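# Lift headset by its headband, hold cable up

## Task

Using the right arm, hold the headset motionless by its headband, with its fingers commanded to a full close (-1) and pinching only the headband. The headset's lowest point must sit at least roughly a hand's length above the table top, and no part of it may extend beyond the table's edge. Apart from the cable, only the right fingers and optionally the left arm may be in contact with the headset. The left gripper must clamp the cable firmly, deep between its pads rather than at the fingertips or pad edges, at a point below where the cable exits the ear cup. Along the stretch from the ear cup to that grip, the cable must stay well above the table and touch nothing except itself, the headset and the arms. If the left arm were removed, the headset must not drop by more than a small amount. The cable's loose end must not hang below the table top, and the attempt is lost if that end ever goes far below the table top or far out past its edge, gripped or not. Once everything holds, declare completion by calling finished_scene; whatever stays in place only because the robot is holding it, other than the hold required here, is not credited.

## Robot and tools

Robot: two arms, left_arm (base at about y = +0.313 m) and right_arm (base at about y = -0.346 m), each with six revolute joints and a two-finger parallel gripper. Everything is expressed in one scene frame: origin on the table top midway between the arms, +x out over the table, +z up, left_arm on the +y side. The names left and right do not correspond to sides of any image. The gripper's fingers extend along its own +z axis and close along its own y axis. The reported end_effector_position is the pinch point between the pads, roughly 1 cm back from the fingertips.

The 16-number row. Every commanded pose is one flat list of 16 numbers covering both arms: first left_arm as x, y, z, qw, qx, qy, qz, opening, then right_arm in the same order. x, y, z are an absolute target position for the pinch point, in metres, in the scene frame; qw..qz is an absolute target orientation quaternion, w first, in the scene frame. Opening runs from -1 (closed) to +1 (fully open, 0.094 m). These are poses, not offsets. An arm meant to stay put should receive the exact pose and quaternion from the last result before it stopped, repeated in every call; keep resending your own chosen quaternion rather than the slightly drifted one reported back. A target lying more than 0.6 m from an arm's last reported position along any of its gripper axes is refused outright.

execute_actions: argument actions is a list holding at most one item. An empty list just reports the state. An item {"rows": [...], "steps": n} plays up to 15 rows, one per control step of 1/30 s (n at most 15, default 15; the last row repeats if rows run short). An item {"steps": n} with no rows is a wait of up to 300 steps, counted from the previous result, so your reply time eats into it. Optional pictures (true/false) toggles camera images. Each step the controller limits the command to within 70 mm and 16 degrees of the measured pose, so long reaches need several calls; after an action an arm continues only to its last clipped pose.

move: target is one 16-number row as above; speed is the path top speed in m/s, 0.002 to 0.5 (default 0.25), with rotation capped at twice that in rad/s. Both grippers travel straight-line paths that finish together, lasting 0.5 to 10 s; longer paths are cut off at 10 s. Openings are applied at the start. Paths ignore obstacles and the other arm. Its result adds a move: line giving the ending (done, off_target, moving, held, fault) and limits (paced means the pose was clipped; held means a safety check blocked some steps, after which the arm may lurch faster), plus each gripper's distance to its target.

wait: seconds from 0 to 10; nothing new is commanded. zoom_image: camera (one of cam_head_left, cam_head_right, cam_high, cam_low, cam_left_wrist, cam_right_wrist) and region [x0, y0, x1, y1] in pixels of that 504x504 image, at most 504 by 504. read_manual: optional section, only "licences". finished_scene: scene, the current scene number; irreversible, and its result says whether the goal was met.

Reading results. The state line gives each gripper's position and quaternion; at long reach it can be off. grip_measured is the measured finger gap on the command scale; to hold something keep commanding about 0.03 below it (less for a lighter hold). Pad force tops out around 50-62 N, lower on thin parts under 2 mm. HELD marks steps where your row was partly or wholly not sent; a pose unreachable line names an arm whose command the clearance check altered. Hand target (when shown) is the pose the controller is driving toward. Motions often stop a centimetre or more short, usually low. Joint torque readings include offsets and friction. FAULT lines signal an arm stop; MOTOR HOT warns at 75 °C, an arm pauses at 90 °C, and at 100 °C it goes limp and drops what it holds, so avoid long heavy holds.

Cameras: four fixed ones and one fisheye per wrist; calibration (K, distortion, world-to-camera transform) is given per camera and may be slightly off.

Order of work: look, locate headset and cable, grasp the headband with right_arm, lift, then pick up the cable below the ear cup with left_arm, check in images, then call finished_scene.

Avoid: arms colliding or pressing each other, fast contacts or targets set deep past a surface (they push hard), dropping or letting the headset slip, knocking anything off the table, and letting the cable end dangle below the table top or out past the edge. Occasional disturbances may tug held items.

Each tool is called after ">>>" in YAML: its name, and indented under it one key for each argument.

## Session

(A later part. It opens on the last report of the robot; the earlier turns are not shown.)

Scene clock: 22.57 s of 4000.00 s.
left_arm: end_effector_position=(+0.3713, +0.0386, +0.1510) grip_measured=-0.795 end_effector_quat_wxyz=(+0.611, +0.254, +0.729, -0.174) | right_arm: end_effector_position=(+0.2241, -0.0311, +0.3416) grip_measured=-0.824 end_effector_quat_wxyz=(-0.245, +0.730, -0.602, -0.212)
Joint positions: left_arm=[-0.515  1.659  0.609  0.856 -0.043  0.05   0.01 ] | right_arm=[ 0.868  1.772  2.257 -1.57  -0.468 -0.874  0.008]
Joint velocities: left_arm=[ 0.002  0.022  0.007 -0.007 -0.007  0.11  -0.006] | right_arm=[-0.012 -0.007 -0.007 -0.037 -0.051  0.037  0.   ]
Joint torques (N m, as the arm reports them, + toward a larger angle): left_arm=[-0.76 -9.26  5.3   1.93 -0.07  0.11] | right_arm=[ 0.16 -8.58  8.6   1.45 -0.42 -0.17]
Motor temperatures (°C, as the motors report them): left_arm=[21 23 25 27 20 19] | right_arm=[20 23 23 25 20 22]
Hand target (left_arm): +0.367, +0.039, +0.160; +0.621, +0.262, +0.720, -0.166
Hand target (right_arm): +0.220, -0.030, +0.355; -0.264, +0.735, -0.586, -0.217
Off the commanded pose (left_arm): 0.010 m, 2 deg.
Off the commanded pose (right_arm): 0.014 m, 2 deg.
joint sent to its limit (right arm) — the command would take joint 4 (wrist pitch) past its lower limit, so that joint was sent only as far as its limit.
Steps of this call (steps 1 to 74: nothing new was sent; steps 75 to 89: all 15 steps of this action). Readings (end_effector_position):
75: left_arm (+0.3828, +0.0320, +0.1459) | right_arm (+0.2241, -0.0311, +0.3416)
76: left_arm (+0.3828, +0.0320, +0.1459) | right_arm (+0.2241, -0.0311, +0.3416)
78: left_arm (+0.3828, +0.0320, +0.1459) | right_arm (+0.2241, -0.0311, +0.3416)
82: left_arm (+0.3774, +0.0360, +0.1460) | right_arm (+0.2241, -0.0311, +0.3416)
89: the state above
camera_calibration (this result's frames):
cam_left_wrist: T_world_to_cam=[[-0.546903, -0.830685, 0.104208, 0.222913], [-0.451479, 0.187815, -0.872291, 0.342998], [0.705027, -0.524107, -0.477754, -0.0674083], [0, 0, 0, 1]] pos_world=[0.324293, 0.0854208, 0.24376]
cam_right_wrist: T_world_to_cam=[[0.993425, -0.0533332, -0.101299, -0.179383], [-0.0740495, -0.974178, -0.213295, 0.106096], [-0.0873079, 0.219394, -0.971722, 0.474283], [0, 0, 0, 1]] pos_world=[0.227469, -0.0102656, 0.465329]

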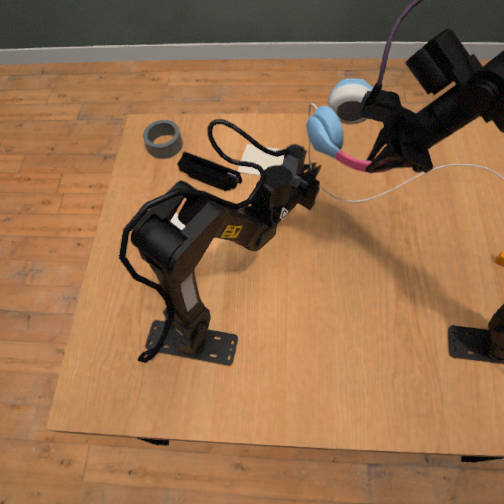

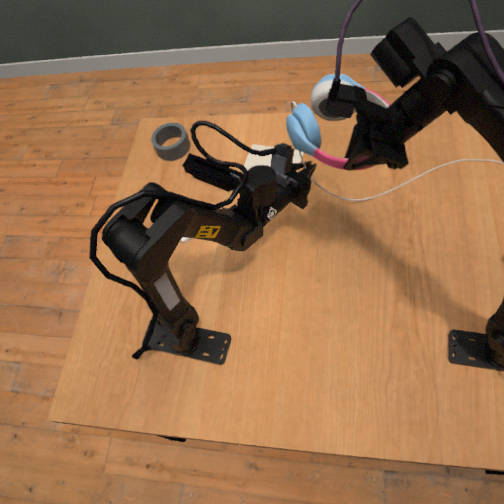

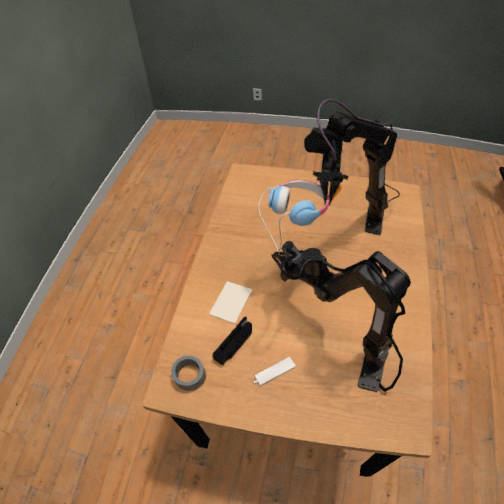

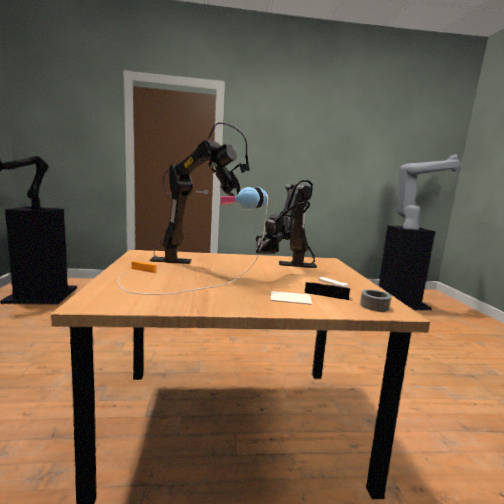

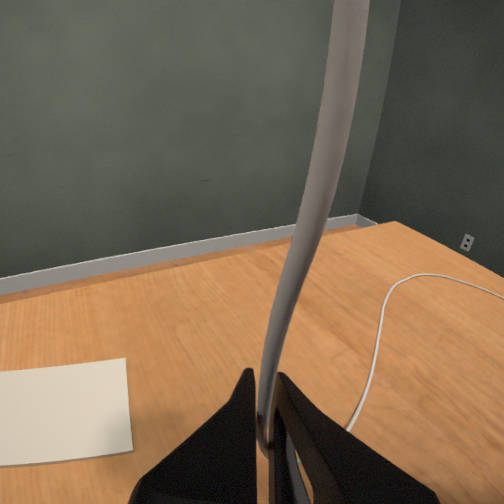

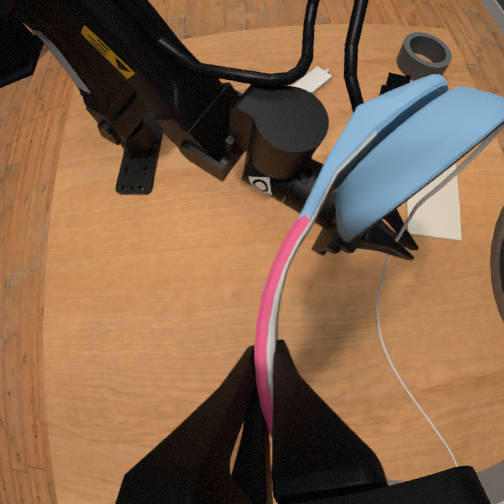

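>>> execute_actions:
  actions:
    - {"rows":[[0.367,0.039,0.160,0.621,0.262,0.720,-0.166,-0.86, 0.22,-0.03,0.355,-0.255,0.738,-0.586,-0.217,-1],[0.367,0.039,0.160,0.621,0.262,0.720,-0.166,-0.91, 0.22,-0.03,0.355,-0.255,0.738,-0.586,-0.217,-1],[0.367,0.039,0.160,0.621,0.262,0.720,-0.166,-0.96, 0.22,-0.03,0.355,-0.255,0.738,-0.586,-0.217,-1],[0.367,0.039,0.160,0.621,0.262,0.720,-0.166,-1, 0.22,-0.03,0.355,-0.255,0.738,-0.586,-0.217,-1]],"steps":15}

>>> zoom_image:
  camera: "cam_low"
  region: [200, 170, 330, 300]

>>> zoom_image:
  camera: "cam_right_wrist"
  region: [330, 150, 490, 310]

Scene clock: 24.13 s of 4000.00 s.
left_arm: end_effector_position=(+0.3714, +0.0387, +0.1510) grip_measured=-0.974 end_effector_quat_wxyz=(+0.613, +0.260, +0.727, -0.168) | right_arm: end_effector_position=(+0.2241, -0.0311, +0.3416) grip_measured=-0.824 end_effector_quat_wxyz=(-0.245, +0.730, -0.602, -0.212)
Joint positions: left_arm=[-0.515  1.659  0.609  0.856 -0.044  0.067  0.001] | right_arm=[ 0.868  1.772  2.257 -1.57  -0.468 -0.874  0.008]
Joint velocities: left_arm=[-0.012  0.002  0.017 -0.037 -0.037 -0.007 -0.001] | right_arm=[-0.007  0.007 -0.017 -0.066 -0.081 -0.007  0.   ]
Joint torques (N m, as the arm reports them, + toward a larger angle): left_arm=[-0.81 -9.37  5.32  1.91 -0.1   0.11] | right_arm=[ 0.17 -8.59  8.59  1.45 -0.42 -0.17]
Motor temperatures (°C, as the motors report them): left_arm=[21 24 25 27 20 19] | right_arm=[20 23 23 25 20 22]
Hand target (left_arm): +0.367, +0.039, +0.160; +0.621, +0.262, +0.720, -0.166
Hand target (right_arm): +0.220, -0.030, +0.355; -0.264, +0.735, -0.586, -0.217
Off the commanded pose (left_arm): 0.010 m, 1 deg.
Off the commanded pose (right_arm): 0.014 m, 2 deg.
joint sent to its limit (right arm) — the command would take joint 4 (wrist pitch) past its lower limit, so that joint was sent only as far as its limit.
Steps of this call (steps 1 to 32: nothing new was sent; steps 33 to 47: all 15 steps of this action). Readings (end_effector_position):
33: left_arm (+0.3714, +0.0387, +0.1510) | right_arm (+0.2241, -0.0311, +0.3416)
34: left_arm (+0.3714, +0.0387, +0.1510) | right_arm (+0.2241, -0.0311, +0.3416)
36: left_arm (+0.3714, +0.0387, +0.1510) | right_arm (+0.2241, -0.0311, +0.3416)
40: left_arm (+0.3714, +0.0387, +0.1510) | right_arm (+0.2241, -0.0311, +0.3416)
47: the state above
camera_calibration (this result's frames):
cam_left_wrist: T_world_to_cam=[[-0.549656, -0.830825, 0.0872287, 0.226707], [-0.442491, 0.200985, -0.87396, 0.339424], [0.708576, -0.518975, -0.478105, -0.0688667], [0, 0, 0, 1]] pos_world=[0.3236, 0.0843944, 0.243943]
cam_right_wrist: T_world_to_cam=[[0.993425, -0.0533332, -0.101299, -0.179383], [-0.0740495, -0.974178, -0.213295, 0.106096], [-0.0873079, 0.219394, -0.971722, 0.474283], [0, 0, 0, 1]] pos_world=[0.227469, -0.0102656, 0.465329]

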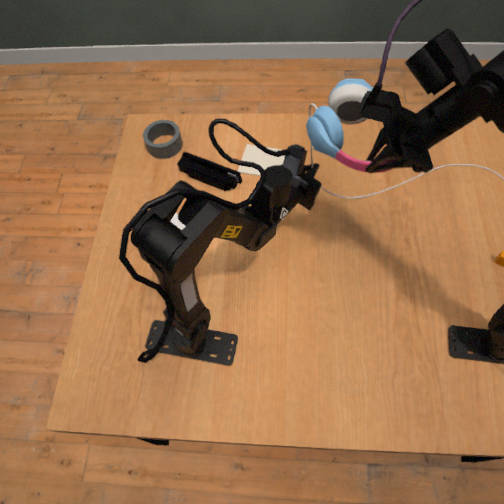

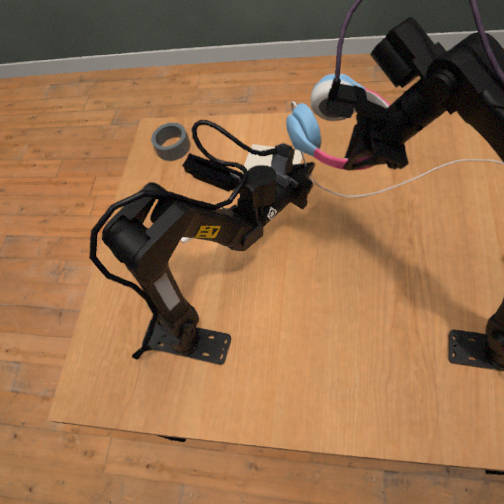

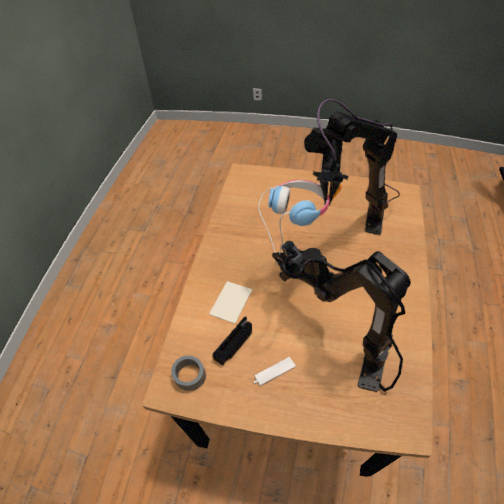

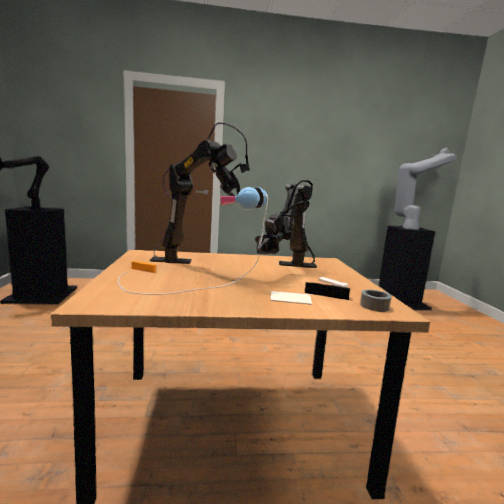

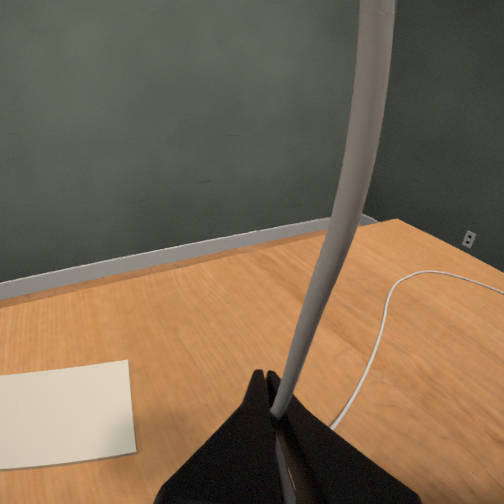

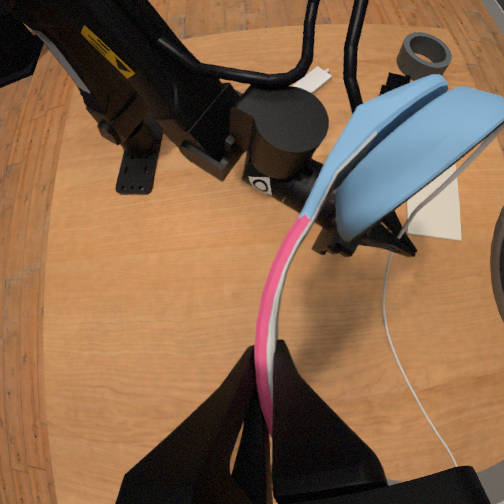

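Region (200, 170, 330, 300) of cam_low's 504x504 image, scaled by 3.877, with more detail than that image has.

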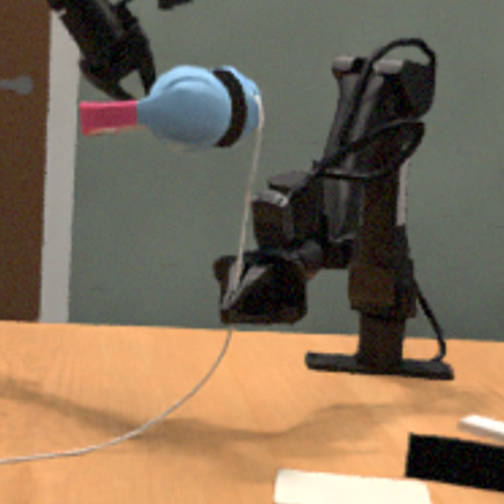

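Region (330, 150, 490, 310) of cam_right_wrist's 504x504 image, scaled by 3.150, with more detail than that image has.

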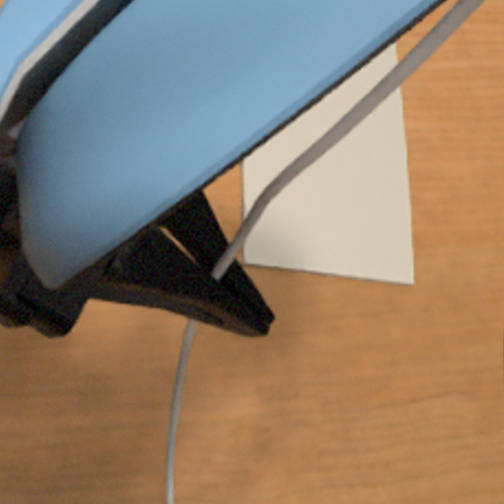

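>>> finished_scene:
  scene: 2

The scene is finished: the task was done.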